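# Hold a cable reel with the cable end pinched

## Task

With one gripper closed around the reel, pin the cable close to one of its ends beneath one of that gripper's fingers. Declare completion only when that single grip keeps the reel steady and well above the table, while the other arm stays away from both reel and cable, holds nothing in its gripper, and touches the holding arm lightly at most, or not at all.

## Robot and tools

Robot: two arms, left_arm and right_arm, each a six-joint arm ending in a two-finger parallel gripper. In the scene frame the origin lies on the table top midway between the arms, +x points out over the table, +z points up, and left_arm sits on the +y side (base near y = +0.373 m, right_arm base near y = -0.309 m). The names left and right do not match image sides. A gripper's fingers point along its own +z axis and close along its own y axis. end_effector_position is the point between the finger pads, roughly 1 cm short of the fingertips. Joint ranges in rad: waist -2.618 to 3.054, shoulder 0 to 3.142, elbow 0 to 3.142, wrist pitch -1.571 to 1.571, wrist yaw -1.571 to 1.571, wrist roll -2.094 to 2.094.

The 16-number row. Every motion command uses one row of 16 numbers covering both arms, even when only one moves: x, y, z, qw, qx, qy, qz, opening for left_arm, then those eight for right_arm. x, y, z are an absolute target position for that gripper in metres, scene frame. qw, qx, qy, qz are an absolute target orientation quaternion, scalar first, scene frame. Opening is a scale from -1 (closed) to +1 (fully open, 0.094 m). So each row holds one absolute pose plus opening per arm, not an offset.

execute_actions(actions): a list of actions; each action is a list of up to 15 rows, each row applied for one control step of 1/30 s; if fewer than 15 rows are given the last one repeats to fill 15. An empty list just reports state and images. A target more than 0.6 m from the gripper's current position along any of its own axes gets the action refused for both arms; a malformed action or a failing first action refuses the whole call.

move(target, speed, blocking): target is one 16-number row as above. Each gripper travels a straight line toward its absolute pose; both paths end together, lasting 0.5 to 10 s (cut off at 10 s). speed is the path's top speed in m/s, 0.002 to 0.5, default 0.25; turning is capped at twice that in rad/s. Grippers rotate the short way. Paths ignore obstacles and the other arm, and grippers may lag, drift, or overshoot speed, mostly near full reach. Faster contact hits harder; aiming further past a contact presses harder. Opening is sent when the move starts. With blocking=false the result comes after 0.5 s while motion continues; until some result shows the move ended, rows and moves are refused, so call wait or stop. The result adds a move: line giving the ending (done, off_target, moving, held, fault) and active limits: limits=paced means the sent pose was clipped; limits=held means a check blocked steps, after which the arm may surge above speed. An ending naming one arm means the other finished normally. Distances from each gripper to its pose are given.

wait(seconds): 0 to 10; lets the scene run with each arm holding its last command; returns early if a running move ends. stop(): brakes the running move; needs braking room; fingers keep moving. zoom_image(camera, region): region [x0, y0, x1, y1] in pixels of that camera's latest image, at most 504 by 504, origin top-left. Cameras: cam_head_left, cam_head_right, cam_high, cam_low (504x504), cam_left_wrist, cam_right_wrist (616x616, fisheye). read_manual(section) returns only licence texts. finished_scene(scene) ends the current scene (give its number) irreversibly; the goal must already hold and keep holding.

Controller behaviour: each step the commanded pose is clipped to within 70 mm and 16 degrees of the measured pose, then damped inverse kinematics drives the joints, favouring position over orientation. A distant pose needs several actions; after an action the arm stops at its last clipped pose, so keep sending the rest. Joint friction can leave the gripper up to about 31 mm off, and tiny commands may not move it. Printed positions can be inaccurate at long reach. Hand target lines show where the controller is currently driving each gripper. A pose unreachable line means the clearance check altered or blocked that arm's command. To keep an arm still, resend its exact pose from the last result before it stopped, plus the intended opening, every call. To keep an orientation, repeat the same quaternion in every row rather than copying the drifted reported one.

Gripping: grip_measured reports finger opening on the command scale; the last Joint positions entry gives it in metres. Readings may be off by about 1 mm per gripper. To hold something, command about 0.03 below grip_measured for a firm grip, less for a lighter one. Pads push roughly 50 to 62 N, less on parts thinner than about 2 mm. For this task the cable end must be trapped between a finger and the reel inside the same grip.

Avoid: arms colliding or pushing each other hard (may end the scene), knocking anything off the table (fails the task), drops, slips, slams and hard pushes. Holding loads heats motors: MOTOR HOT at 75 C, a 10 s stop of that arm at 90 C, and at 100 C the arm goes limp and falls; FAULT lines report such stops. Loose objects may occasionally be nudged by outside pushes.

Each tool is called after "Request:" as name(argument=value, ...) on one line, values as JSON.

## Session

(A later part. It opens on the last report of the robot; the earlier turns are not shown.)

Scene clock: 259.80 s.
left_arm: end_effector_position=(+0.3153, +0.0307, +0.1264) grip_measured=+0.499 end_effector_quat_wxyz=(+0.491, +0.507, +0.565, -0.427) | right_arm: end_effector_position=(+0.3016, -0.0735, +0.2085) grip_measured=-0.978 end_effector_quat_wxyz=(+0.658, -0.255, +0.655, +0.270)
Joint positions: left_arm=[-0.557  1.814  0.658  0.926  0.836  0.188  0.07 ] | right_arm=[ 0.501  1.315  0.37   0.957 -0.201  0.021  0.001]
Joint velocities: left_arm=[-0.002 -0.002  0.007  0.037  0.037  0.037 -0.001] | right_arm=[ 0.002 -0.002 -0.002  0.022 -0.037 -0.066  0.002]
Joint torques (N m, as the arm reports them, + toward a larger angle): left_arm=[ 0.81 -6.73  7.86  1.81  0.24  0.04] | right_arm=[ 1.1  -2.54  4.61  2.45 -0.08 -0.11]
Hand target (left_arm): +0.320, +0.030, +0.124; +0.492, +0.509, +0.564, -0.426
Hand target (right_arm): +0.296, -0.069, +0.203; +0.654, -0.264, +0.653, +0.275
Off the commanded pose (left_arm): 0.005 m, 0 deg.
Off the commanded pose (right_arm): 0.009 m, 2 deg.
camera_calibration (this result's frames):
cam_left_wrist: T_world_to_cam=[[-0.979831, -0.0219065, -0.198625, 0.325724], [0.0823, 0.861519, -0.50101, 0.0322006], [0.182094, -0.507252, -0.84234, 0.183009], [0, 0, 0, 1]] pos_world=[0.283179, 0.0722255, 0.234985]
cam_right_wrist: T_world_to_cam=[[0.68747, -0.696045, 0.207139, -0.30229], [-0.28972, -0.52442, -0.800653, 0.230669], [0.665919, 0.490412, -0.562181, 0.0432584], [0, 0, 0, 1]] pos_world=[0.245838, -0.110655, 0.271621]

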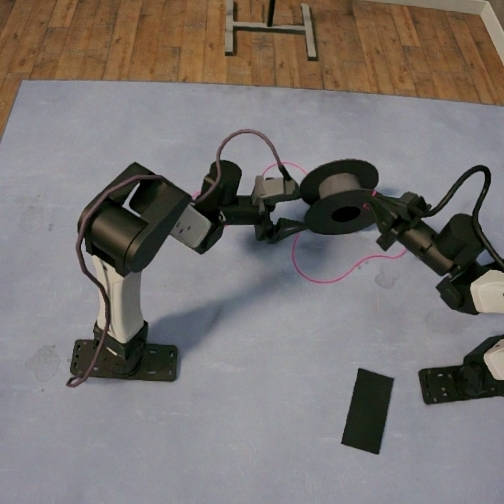

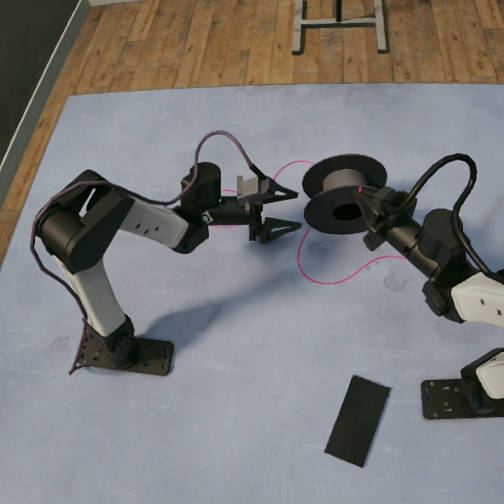

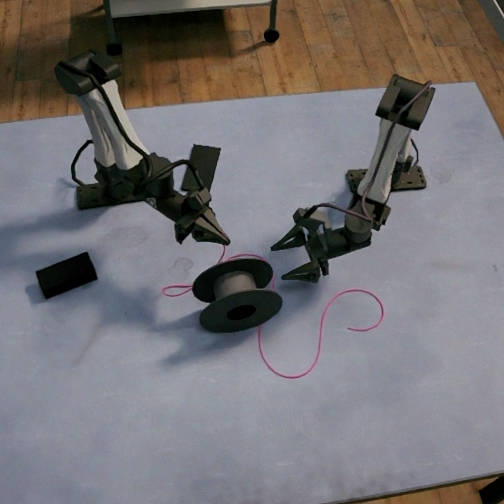

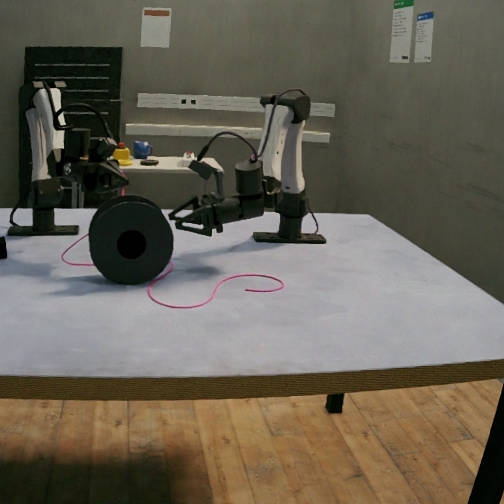

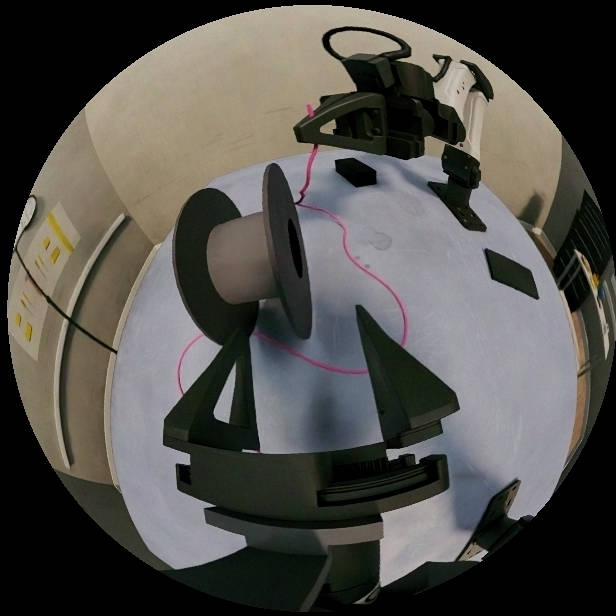

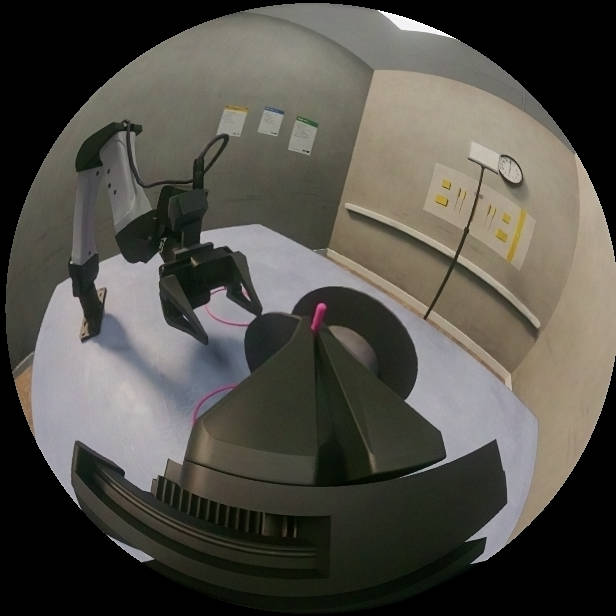

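Request:
move(target=[0.32,0.03,0.125,0.495,0.513,0.569,-0.43,0.5,0.315,-0.01,0.185,0.653,-0.271,0.653,0.271,-1], speed=0.05)

Request:
move(target=[0.325,-0.02,0.125,0.495,0.513,0.569,-0.43,0.5,0.315,-0.025,0.18,0.653,-0.271,0.653,0.271,-1], speed=0.03)

Scene clock: 269.67 s.
left_arm: end_effector_position=(+0.3153, +0.0307, +0.1264) grip_measured=+0.499 end_effector_quat_wxyz=(+0.491, +0.507, +0.565, -0.427) | right_arm: end_effector_position=(+0.3119, -0.0166, +0.1709) grip_measured=-0.978 end_effector_quat_wxyz=(+0.637, -0.272, +0.669, +0.268)
Joint positions: left_arm=[-0.557  1.814  0.658  0.926  0.836  0.188  0.07 ] | right_arm=[ 0.649  1.606  0.477  1.085 -0.075  0.009  0.001]
Joint velocities: left_arm=[-0.002  0.012 -0.007 -0.007 -0.066  0.022  0.001] | right_arm=[-0.012 -0.032  0.017  0.022  0.007  0.007  0.001]
Joint torques (N m, as the arm reports them, + toward a larger angle): left_arm=[ 0.71 -7.15  8.09  1.75  0.23  0.02] | right_arm=[ 1.11 -4.47  7.1   2.46  0.13 -0.12]
Hand target (left_arm): +0.320, +0.030, +0.125; +0.491, +0.509, +0.564, -0.426
Hand target (right_arm): +0.314, -0.010, +0.184; +0.653, -0.270, +0.654, +0.272
Off the commanded pose (left_arm): 0.005 m, 0 deg.
Off the commanded pose (right_arm): 0.016 m, 3 deg.
move: off_target (right_arm)
camera_calibration (this result's frames):
cam_left_wrist: T_world_to_cam=[[-0.979831, -0.0219065, -0.198625, 0.325724], [0.0823, 0.861519, -0.50101, 0.0322006], [0.182094, -0.507252, -0.84234, 0.183009], [0, 0, 0, 1]] pos_world=[0.283179, 0.0722255, 0.234985]
cam_right_wrist: T_world_to_cam=[[0.710791, -0.670515, 0.212569, -0.269733], [-0.304231, -0.565525, -0.766567, 0.231414], [0.634208, 0.480199, -0.605961, 0.00457349], [0, 0, 0, 1]] pos_world=[0.259226, -0.0521861, 0.237502]

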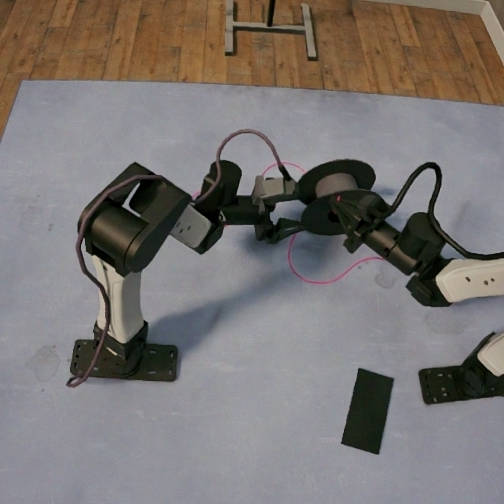

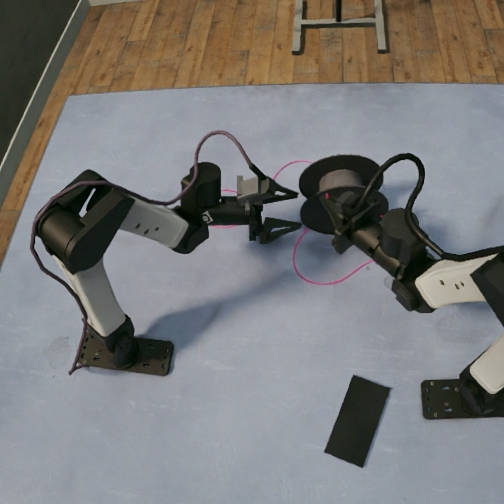

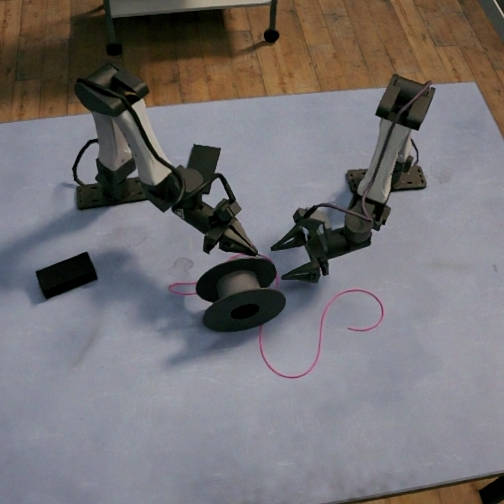

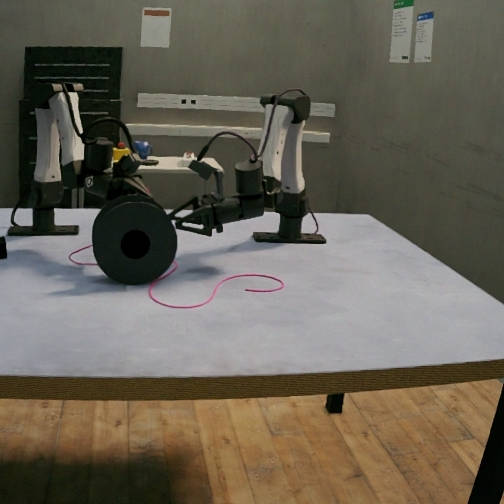

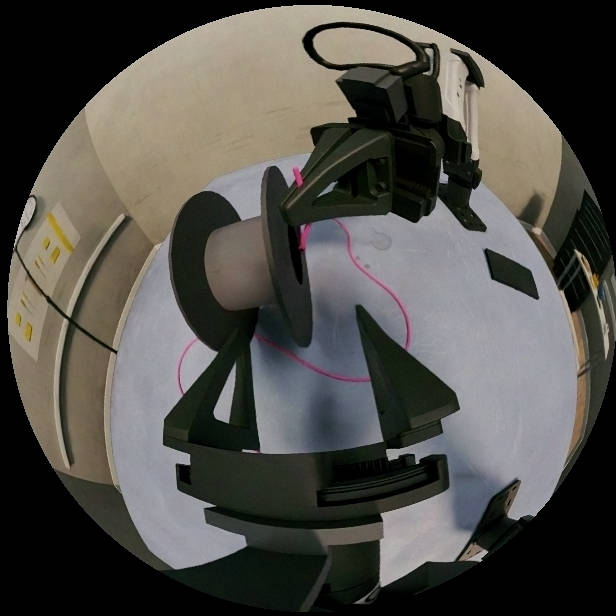

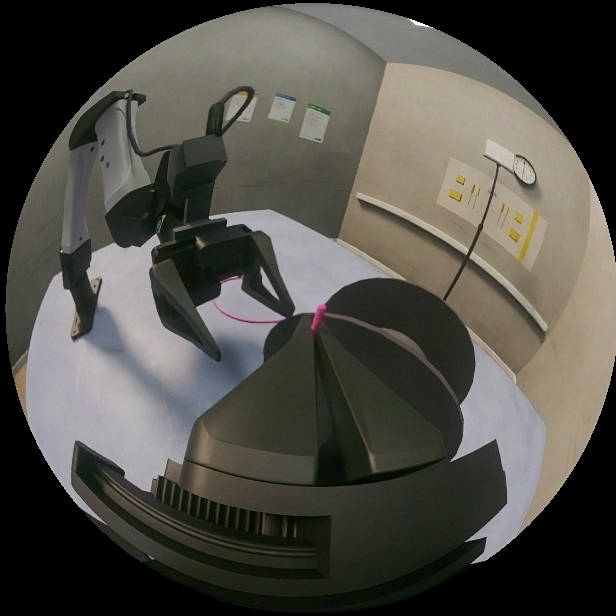

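Scene clock: 271.63 s.
left_arm: end_effector_position=(+0.3223, -0.0158, +0.1332) grip_measured=+0.499 end_effector_quat_wxyz=(+0.501, +0.511, +0.553, -0.427) | right_arm: end_effector_position=(+0.3148, -0.0200, +0.1778) grip_measured=-0.978 end_effector_quat_wxyz=(+0.647, -0.272, +0.658, +0.272)
Joint positions: left_arm=[-0.655  1.91   0.8    0.927  0.749  0.166  0.07 ] | right_arm=[ 0.628  1.606  0.477  1.113 -0.102  0.005  0.001]
Joint velocities: left_arm=[ 0.012  0.007 -0.002 -0.007 -0.095 -0.007  0.   ] | right_arm=[-0.012 -0.002 -0.012 -0.037  0.007  0.037 -0.   ]
Joint torques (N m, as the arm reports them, + toward a larger angle): left_arm=[-0.32 -8.02  8.13  1.71 -0.02 -0.19] | right_arm=[-1.05 -5.61  3.94  2.44 -0.08 -0.13]
Hand target (left_arm): +0.324, -0.020, +0.125; +0.491, +0.508, +0.564, -0.427
Hand target (right_arm): +0.315, -0.025, +0.180; +0.653, -0.271, +0.653, +0.271
Off the commanded pose (left_arm): 0.010 m, 2 deg.
Off the commanded pose (right_arm): 0.005 m, 1 deg.
move: done
camera_calibration (this result's frames):
cam_left_wrist: T_world_to_cam=[[-0.974347, -0.0158764, -0.224491, 0.334648], [0.10425, 0.852191, -0.51274, 0.0694129], [0.19945, -0.522989, -0.828675, 0.156227], [0, 0, 0, 1]] pos_world=[0.287667, 0.0278648, 0.240177]
cam_right_wrist: T_world_to_cam=[[0.709816, -0.669572, 0.218711, -0.27631], [-0.282314, -0.554897, -0.782553, 0.231889], [0.645338, 0.493723, -0.582904, 0.00117218], [0, 0, 0, 1]] pos_world=[0.260838, -0.0569138, 0.24258]

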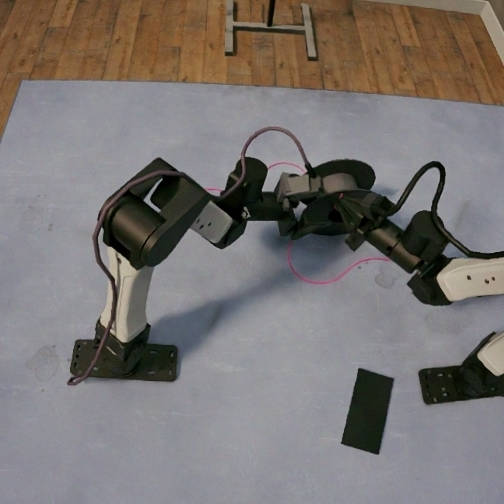

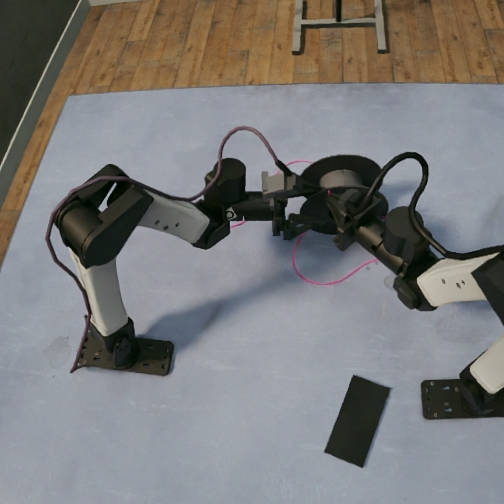

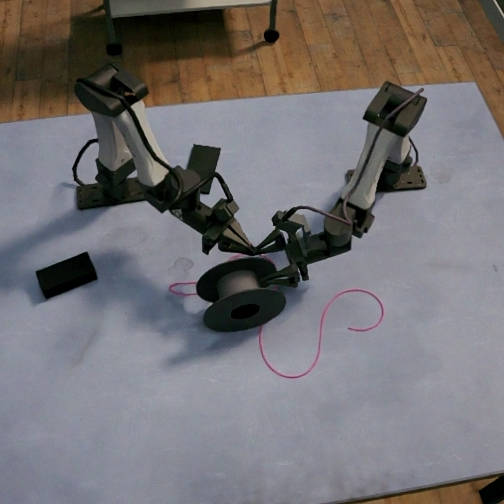

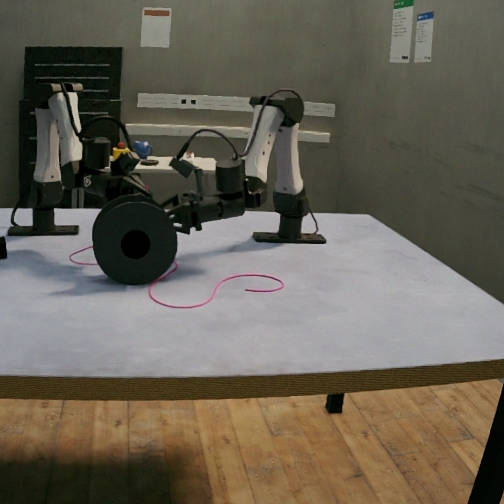

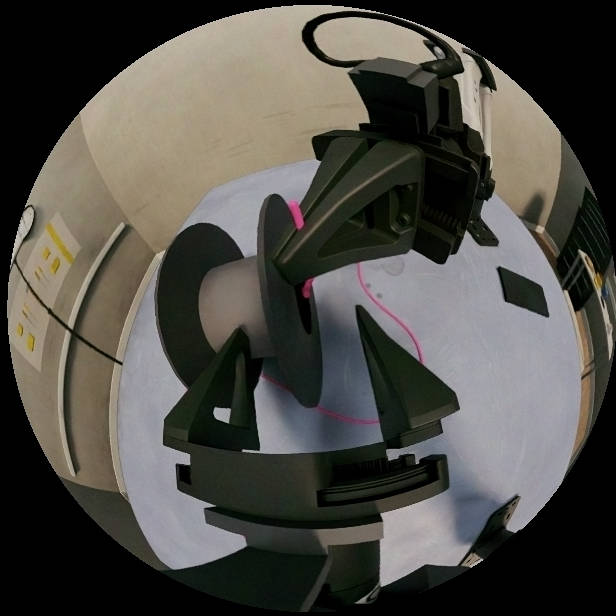

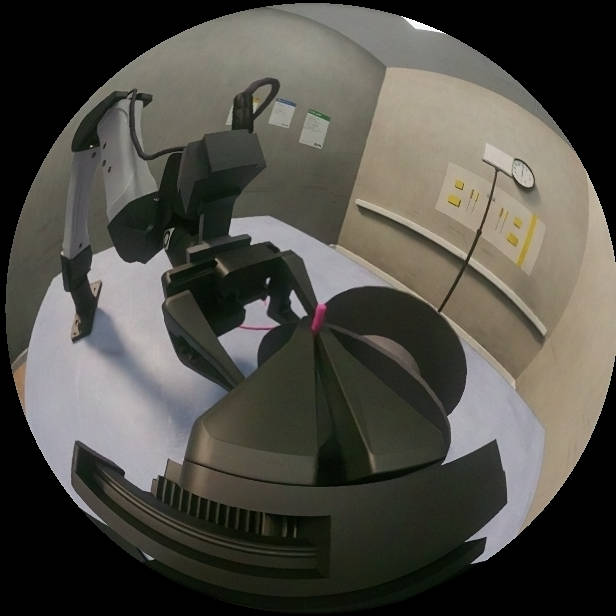

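Request:
move(target=[0.325,-0.03,0.122,0.495,0.513,0.569,-0.43,0.5,0.315,0.012,0.19,0.653,-0.271,0.653,0.271,-1], speed=0.03)

Scene clock: 277.03 s.
left_arm: end_effector_position=(+0.3232, -0.0255, +0.1293) grip_measured=+0.499 end_effector_quat_wxyz=(+0.499, +0.511, +0.555, -0.426) | right_arm: end_effector_position=(+0.3128, +0.0051, +0.1834) grip_measured=-0.978 end_effector_quat_wxyz=(+0.647, -0.271, +0.660, +0.270)
Joint positions: left_arm=[-0.675  1.94   0.828  0.926  0.729  0.162  0.07 ] | right_arm=[ 0.706  1.634  0.545  1.072 -0.019  0.005  0.001]
Joint velocities: left_arm=[ 0.007 -0.002 -0.002 -0.007 -0.081  0.007  0.   ] | right_arm=[ 0.007  0.007 -0.007 -0.081  0.007  0.037 -0.   ]
Joint torques (N m, as the arm reports them, + toward a larger angle): left_arm=[-0.28 -8.31  8.14  1.75 -0.03 -0.19] | right_arm=[ 1.06 -4.84  7.08  2.29  0.16 -0.08]
Hand target (left_arm): +0.325, -0.030, +0.122; +0.491, +0.509, +0.564, -0.427
Hand target (right_arm): +0.314, +0.012, +0.190; +0.653, -0.270, +0.653, +0.272
Off the commanded pose (left_arm): 0.009 m, 1 deg.
Off the commanded pose (right_arm): 0.010 m, 1 deg.
move: done
camera_calibration (this result's frames):
cam_left_wrist: T_world_to_cam=[[-0.975012, -0.0159096, -0.221584, 0.334369], [0.101899, 0.85429, -0.509711, 0.0759426], [0.197406, -0.519553, -0.831321, 0.148833], [0, 0, 0, 1]] pos_world=[0.288895, 0.0177694, 0.236528]
cam_right_wrist: T_world_to_cam=[[0.706353, -0.672846, 0.219875, -0.258416], [-0.285679, -0.555168, -0.781138, 0.250363], [0.647653, 0.488945, -0.584362, -0.0070998], [0, 0, 0, 1]] pos_world=[0.258654, -0.0314091, 0.248238]

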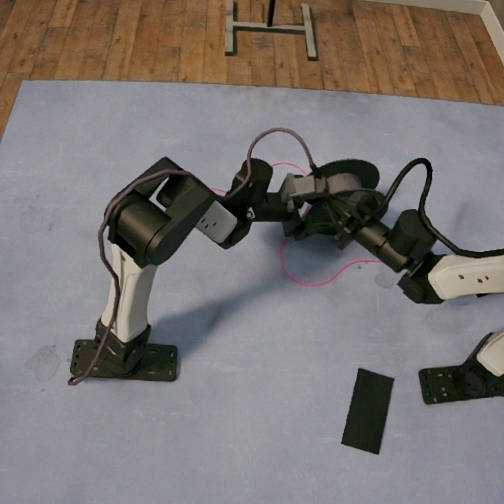

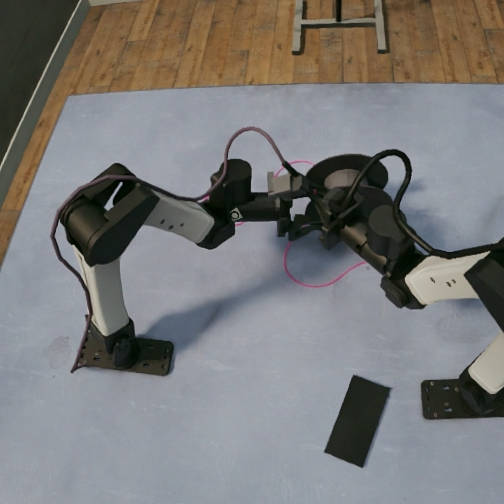

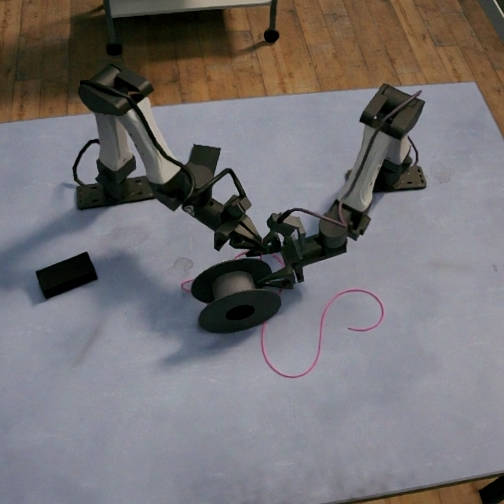

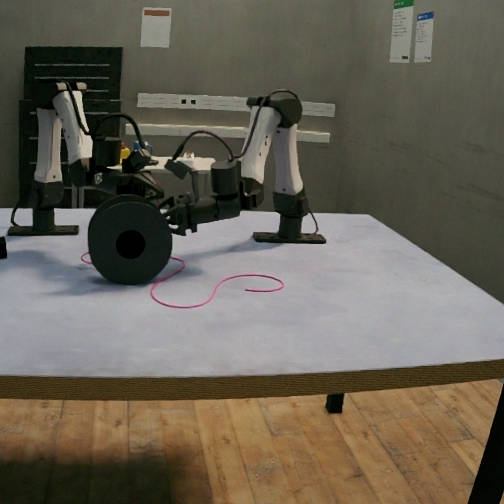

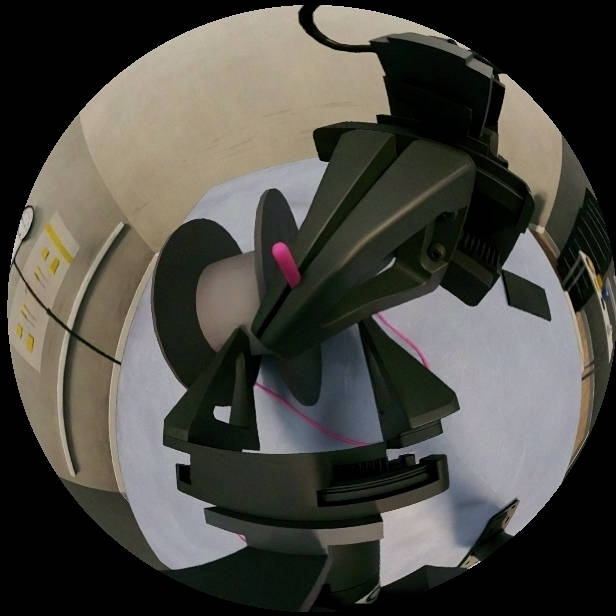

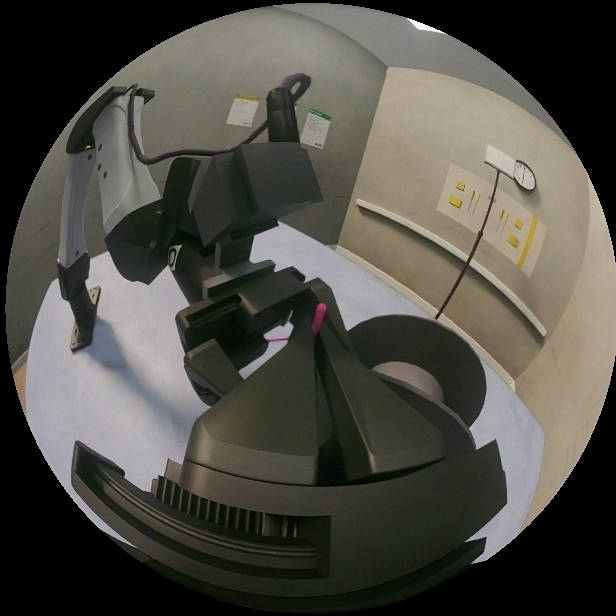

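Request:
move(target=[0.325,-0.03,0.122,0.495,0.513,0.569,-0.43,-1,0.315,0.012,0.19,0.653,-0.271,0.653,0.271,-1])

Scene clock: 281.00 s.
left_arm: end_effector_position=(+0.3233, -0.0254, +0.1292) grip_measured=-0.889 end_effector_quat_wxyz=(+0.499, +0.511, +0.555, -0.426) | right_arm: end_effector_position=(+0.3133, +0.0046, +0.1822) grip_measured=-0.978 end_effector_quat_wxyz=(+0.646, -0.270, +0.662, +0.268)
Joint positions: left_arm=[-0.675  1.94   0.828  0.926  0.728  0.162  0.005] | right_arm=[ 0.706  1.634  0.545  1.067 -0.015  0.005  0.001]
Joint velocities: left_arm=[ 0.007 -0.012 -0.002  0.007 -0.007  0.037 -0.   ] | right_arm=[ 0.002 -0.002 -0.012 -0.022 -0.007 -0.066  0.   ]
Joint torques (N m, as the arm reports them, + toward a larger angle): left_arm=[-0.33 -8.37  8.21  1.74 -0.03 -0.16] | right_arm=[ 1.02 -4.83  7.14  2.31  0.07 -0.1 ]
Hand target (left_arm): +0.325, -0.030, +0.122; +0.491, +0.509, +0.564, -0.427
Hand target (right_arm): +0.315, +0.012, +0.190; +0.653, -0.271, +0.653, +0.271
Off the commanded pose (left_arm): 0.009 m, 1 deg.
Off the commanded pose (right_arm): 0.011 m, 1 deg.
move: off_target (right_arm)
camera_calibration (this result's frames):
cam_left_wrist: T_world_to_cam=[[-0.975061, -0.0166783, -0.221309, 0.334453], [0.101069, 0.854403, -0.509687, 0.0761741], [0.197588, -0.519344, -0.831409, 0.148761], [0, 0, 0, 1]] pos_world=[0.28902, 0.0177531, 0.236524]
cam_right_wrist: T_world_to_cam=[[0.704238, -0.675094, 0.219766, -0.258178], [-0.290539, -0.556479, -0.778407, 0.250364], [0.647793, 0.484333, -0.588035, -0.00717271], [0, 0, 0, 1]] pos_world=[0.259206, -0.0314985, 0.247406]

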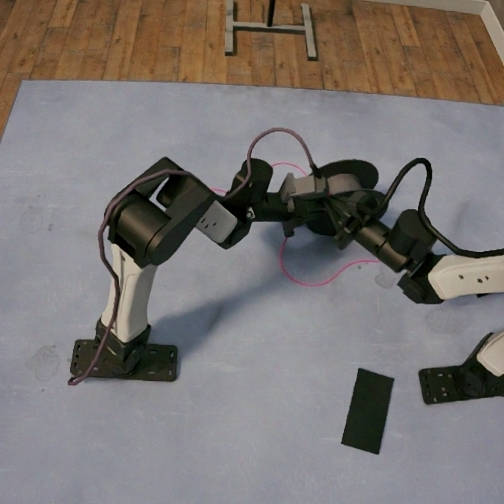

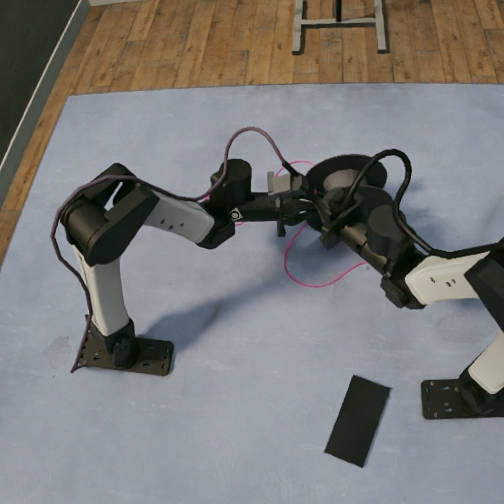

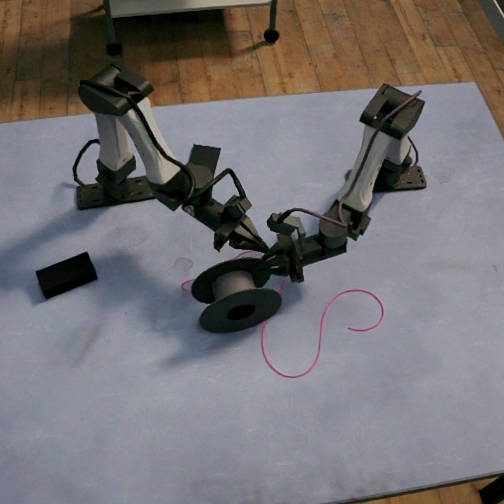

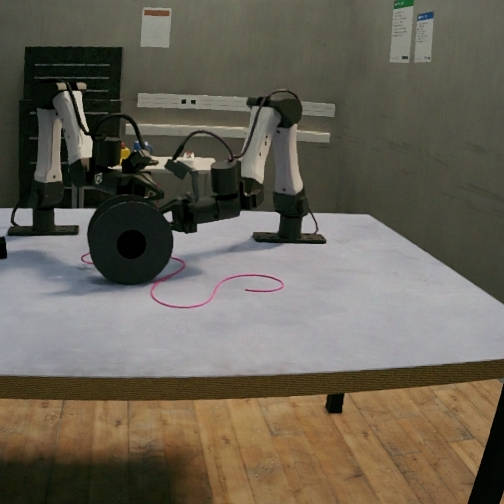

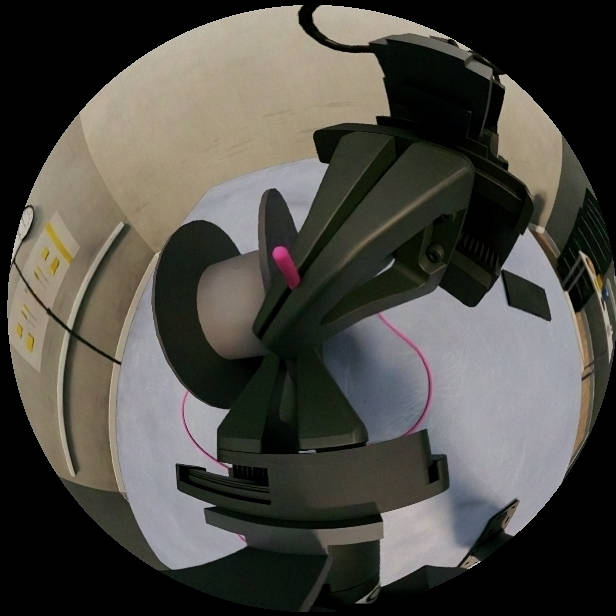

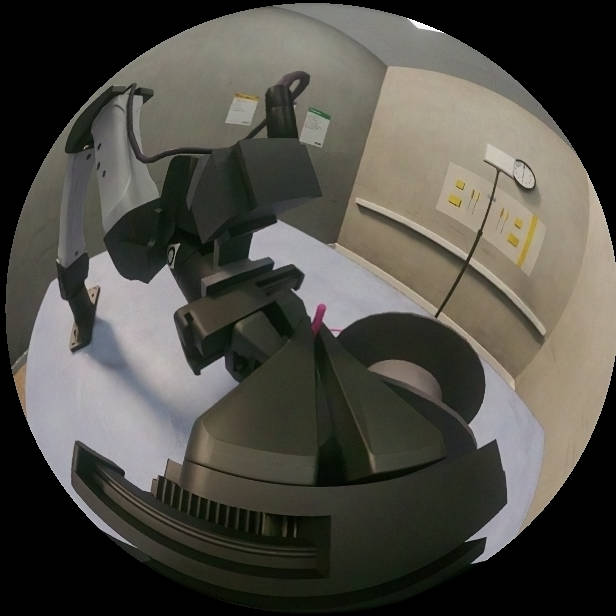

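-0.889: trapped.

Request:
move(target=[0.325,-0.03,0.122,0.495,0.513,0.569,-0.43,-1,0.315,0.012,0.19,0.653,-0.271,0.653,0.271,-0.7])

Request:
move(target=[0.325,-0.03,0.122,0.495,0.513,0.569,-0.43,-1,0.15,-0.17,0.22,0.653,-0.271,0.653,0.271,-0.7], speed=0.15)

Request:
move(target=[0.32,0.05,0.33,0.495,0.513,0.569,-0.43,-1,0.15,-0.17,0.22,0.653,-0.271,0.653,0.271,-0.7], speed=0.08)

Scene clock: 289.00 s.
left_arm: end_effector_position=(+0.3233, -0.0254, +0.1292) grip_measured=-0.889 end_effector_quat_wxyz=(+0.499, +0.511, +0.555, -0.426) | right_arm: end_effector_position=(+0.3133, +0.0046, +0.1819) grip_measured=-0.702 end_effector_quat_wxyz=(+0.645, -0.270, +0.662, +0.268)
Joint positions: left_arm=[-0.675  1.94   0.828  0.926  0.728  0.162  0.005] | right_arm=[ 0.706  1.634  0.545  1.066 -0.015  0.005  0.014]
Joint velocities: left_arm=[ 0.002 -0.012  0.007 -0.007  0.037 -0.066 -0.   ] | right_arm=[ 0.007  0.002 -0.007 -0.022 -0.007 -0.007  0.   ]
Joint torques (N m, as the arm reports them, + toward a larger angle): left_arm=[-0.38 -8.38  8.19  1.76 -0.06 -0.18] | right_arm=[ 0.99 -4.86  7.11  2.32  0.08 -0.1 ]
Hand target (left_arm): +0.325, -0.030, +0.122; +0.491, +0.509, +0.564, -0.427
Hand target (right_arm): +0.315, +0.012, +0.190; +0.653, -0.271, +0.653, +0.271
Off the commanded pose (left_arm): 0.009 m, 1 deg.
Off the commanded pose (right_arm): 0.011 m, 1 deg.
move: off_target (right_arm)
camera_calibration (this result's frames):
cam_left_wrist: T_world_to_cam=[[-0.975143, -0.0167396, -0.220942, 0.33443], [0.100833, 0.854385, -0.509764, 0.0762599], [0.197303, -0.519371, -0.83146, 0.148859], [0, 0, 0, 1]] pos_world=[0.289058, 0.0177561, 0.236535]
cam_right_wrist: T_world_to_cam=[[0.70448, -0.674862, 0.219705, -0.258161], [-0.291395, -0.557302, -0.777498, 0.250173], [0.647146, 0.483711, -0.589259, -0.0069581], [0, 0, 0, 1]] pos_world=[0.259271, -0.0314354, 0.247128]

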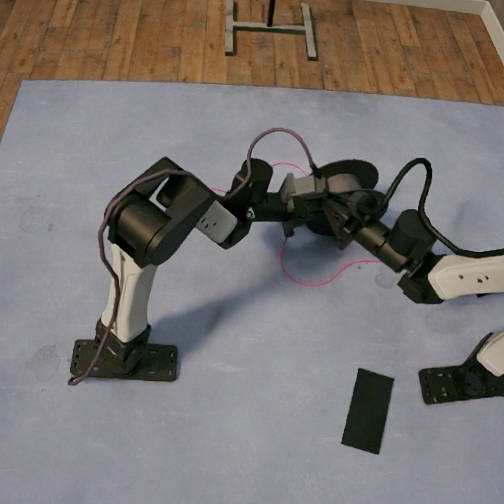

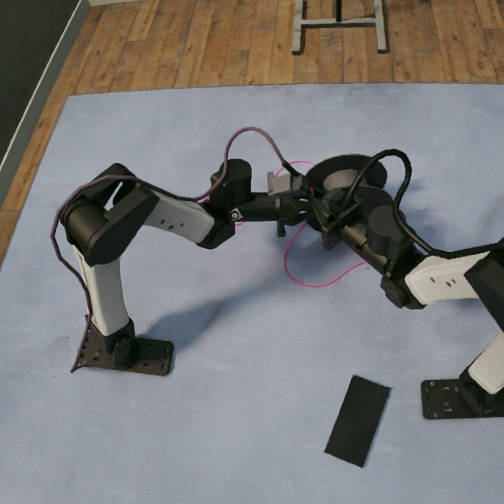

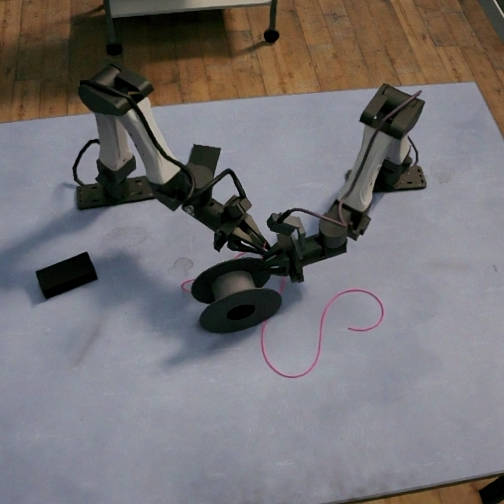

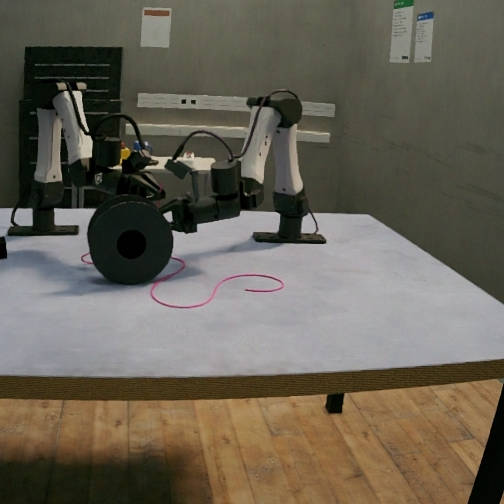

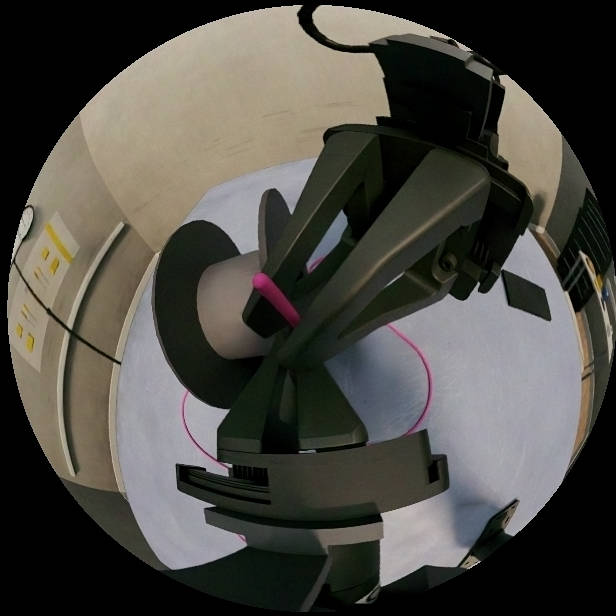

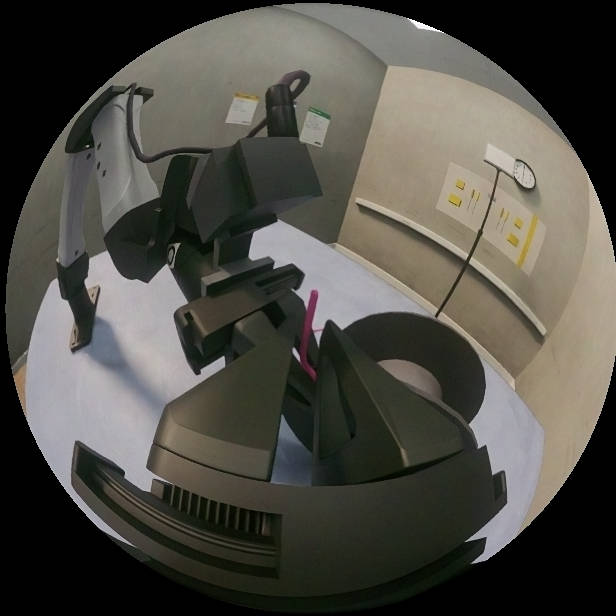

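Scene clock: 292.37 s.
left_arm: end_effector_position=(+0.3233, -0.0254, +0.1292) grip_measured=-0.889 end_effector_quat_wxyz=(+0.499, +0.511, +0.555, -0.426) | right_arm: end_effector_position=(+0.1528, -0.1722, +0.2109) grip_measured=-0.702 end_effector_quat_wxyz=(+0.600, -0.299, +0.689, +0.276)
Joint positions: left_arm=[-0.675  1.94   0.828  0.926  0.728  0.162  0.005] | right_arm=[ 0.137  0.025  0.3   -0.434 -0.637 -0.074  0.014]
Joint velocities: left_arm=[ 0.002 -0.017 -0.002  0.037  0.022 -0.095 -0.   ] | right_arm=[-0.042  0.002 -0.002  0.007 -0.066  0.081 -0.001]
Joint torques (N m, as the arm reports them, + toward a larger angle): left_arm=[-0.36 -8.36  8.16  1.76 -0.04 -0.17] | right_arm=[-1.04  1.51  7.38  2.2  -0.14 -0.13]
Hand target (left_arm): +0.325, -0.030, +0.122; +0.491, +0.509, +0.564, -0.427
Hand target (right_arm): +0.149, -0.173, +0.223; +0.615, -0.304, +0.674, +0.273
Off the commanded pose (left_arm): 0.009 m, 1 deg.
Off the commanded pose (right_arm): 0.010 m, 8 deg.
joint sent to its limit (right arm) — the command would take joint 2 (shoulder) past its lower limit, so that joint was sent only as far as its limit.
move: off_target (right_arm)
camera_calibration (this result's frames):
cam_left_wrist: T_world_to_cam=[[-0.975143, -0.0167396, -0.220942, 0.33443], [0.100833, 0.854385, -0.509764, 0.0762599], [0.197303, -0.519371, -0.83146, 0.148859], [0, 0, 0, 1]] pos_world=[0.289058, 0.0177561, 0.236535]
cam_right_wrist: T_world_to_cam=[[0.759221, -0.61925, 0.200283, -0.265483], [-0.319709, -0.622899, -0.713991, 0.10704], [0.566895, 0.478045, -0.670897, 0.228031], [0, 0, 0, 1]] pos_world=[0.106513, -0.206734, 0.282583]

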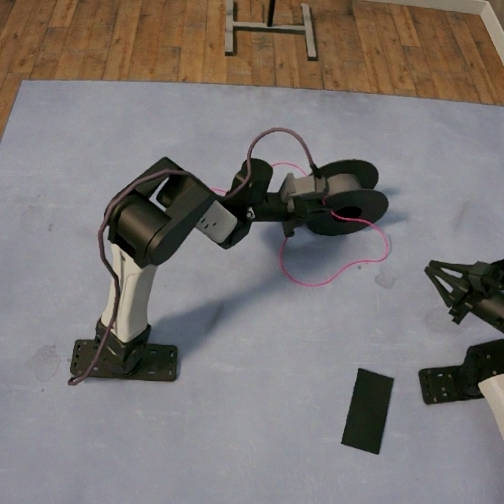

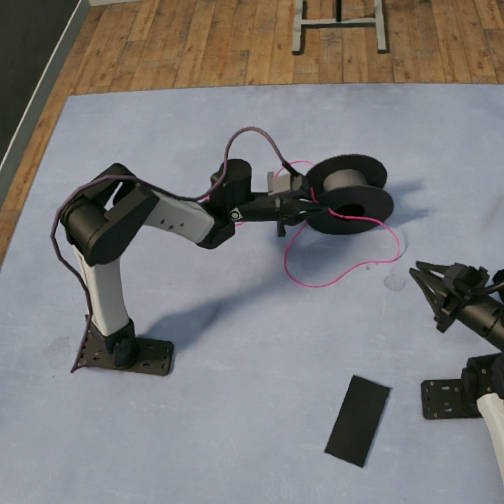

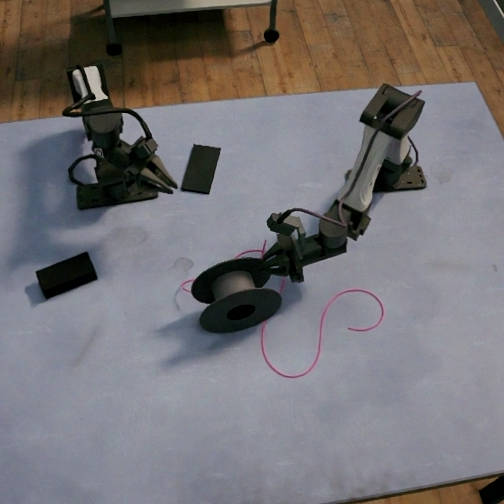

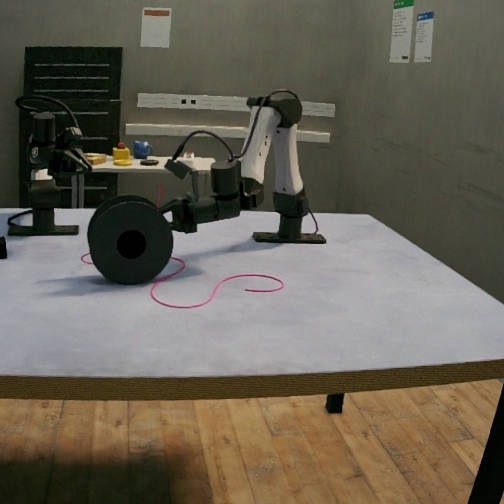

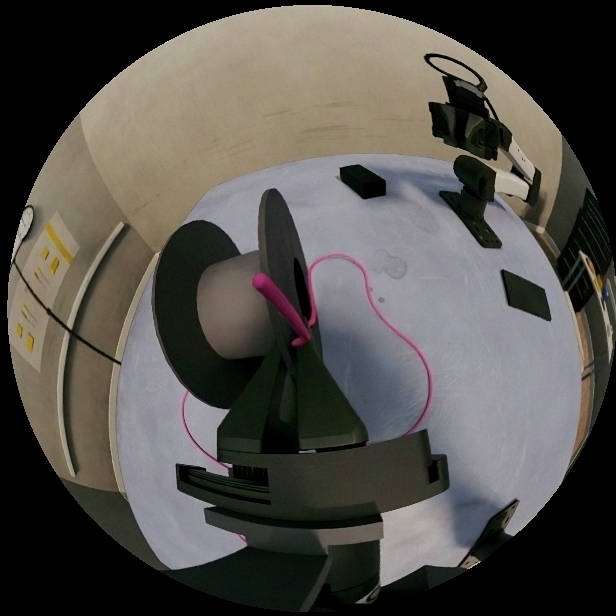

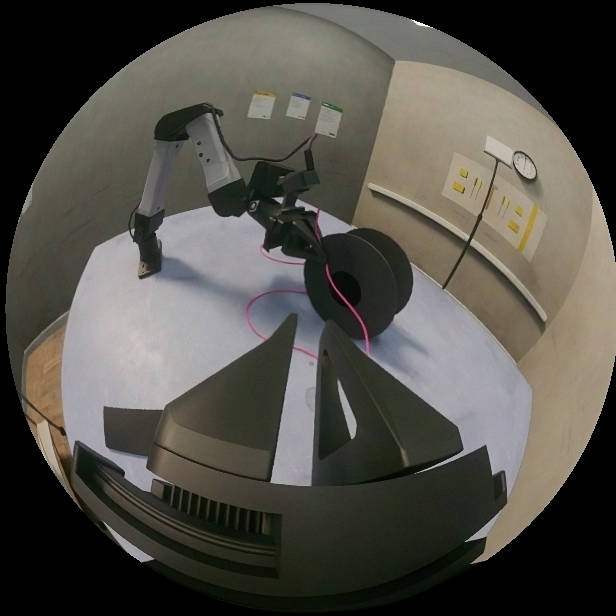

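Scene clock: 295.63 s.
left_arm: end_effector_position=(+0.3214, +0.0493, +0.3058) grip_measured=-0.889 end_effector_quat_wxyz=(+0.460, +0.499, +0.597, -0.428) | right_arm: end_effector_position=(+0.1539, -0.1729, +0.2130) grip_measured=-0.702 end_effector_quat_wxyz=(+0.604, -0.295, +0.687, +0.275)
Joint positions: left_arm=[-0.5    1.432  1.157 -0.06   0.878  0.209  0.005] | right_arm=[ 0.137  0.025  0.3   -0.423 -0.631 -0.067  0.014]
Joint velocities: left_arm=[-0.007 -0.002  0.002  0.022  0.007  0.007  0.001] | right_arm=[ 0.002 -0.002 -0.002  0.037 -0.022 -0.007  0.001]
Joint torques (N m, as the arm reports them, + toward a larger angle): left_arm=[ 0.72 -9.12 11.15  2.04  0.41  0.11] | right_arm=[ 1.32  1.51  6.17  2.33 -0.1   0.  ]
Hand target (left_arm): +0.319, +0.052, +0.331; +0.491, +0.510, +0.564, -0.424
Hand target (right_arm): +0.150, -0.170, +0.220; +0.614, -0.302, +0.673, +0.280
Off the commanded pose (left_arm): 0.024 m, 5 deg.
Off the commanded pose (right_arm): 0.009 m, 7 deg.
joint sent to its limit (right arm) — the command would take joint 2 (shoulder) past its lower limit, so that joint was sent only as far as its limit.
move: off_target (left_arm, right_arm)
camera_calibration (this result's frames):
cam_left_wrist: T_world_to_cam=[[-0.991552, -0.0267982, -0.12691, 0.349855], [0.0352618, 0.885885, -0.462563, 0.107665], [0.124824, -0.463131, -0.877456, 0.369493], [0, 0, 0, 1]] pos_world=[0.296981, 0.0851201, 0.418416]
cam_right_wrist: T_world_to_cam=[[0.753816, -0.625603, 0.200952, -0.267561], [-0.319956, -0.616589, -0.719337, 0.110796], [0.573924, 0.477952, -0.66496, 0.226788], [0, 0, 0, 1]] pos_world=[0.106982, -0.207465, 0.284271]

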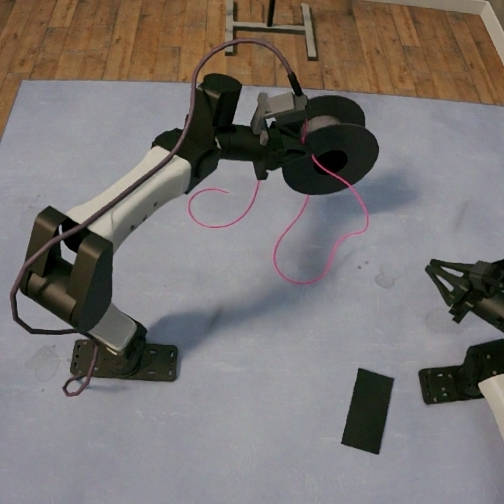

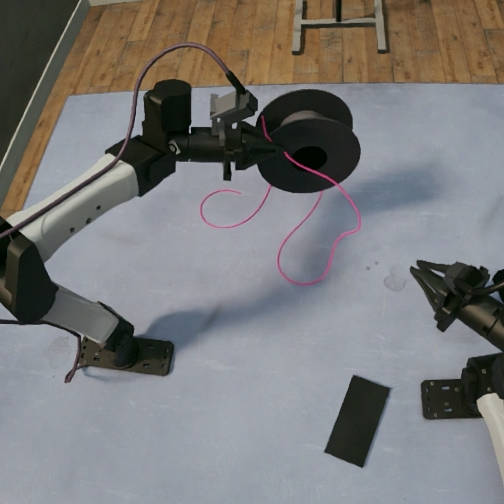

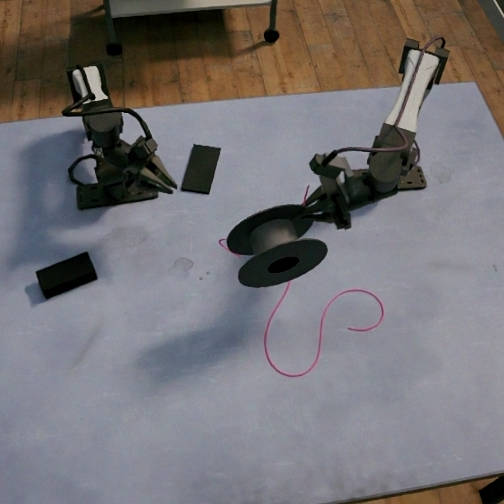

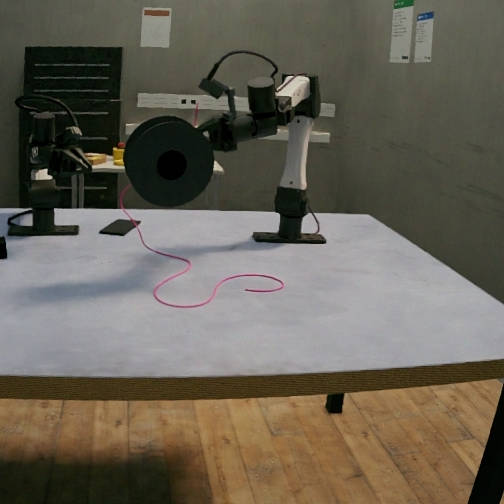

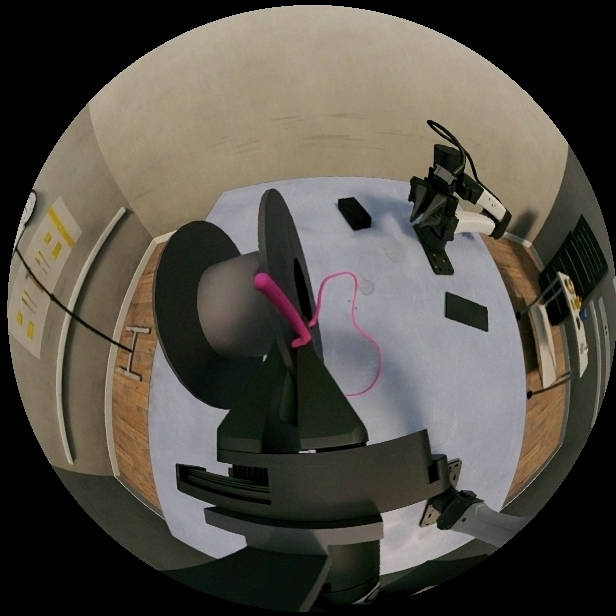

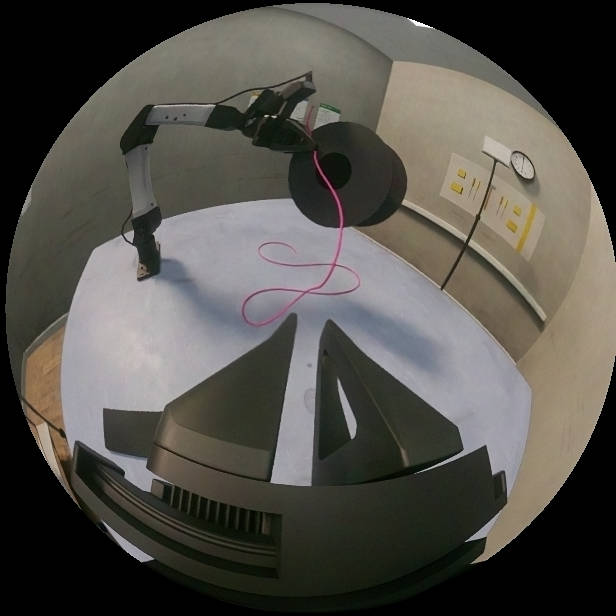

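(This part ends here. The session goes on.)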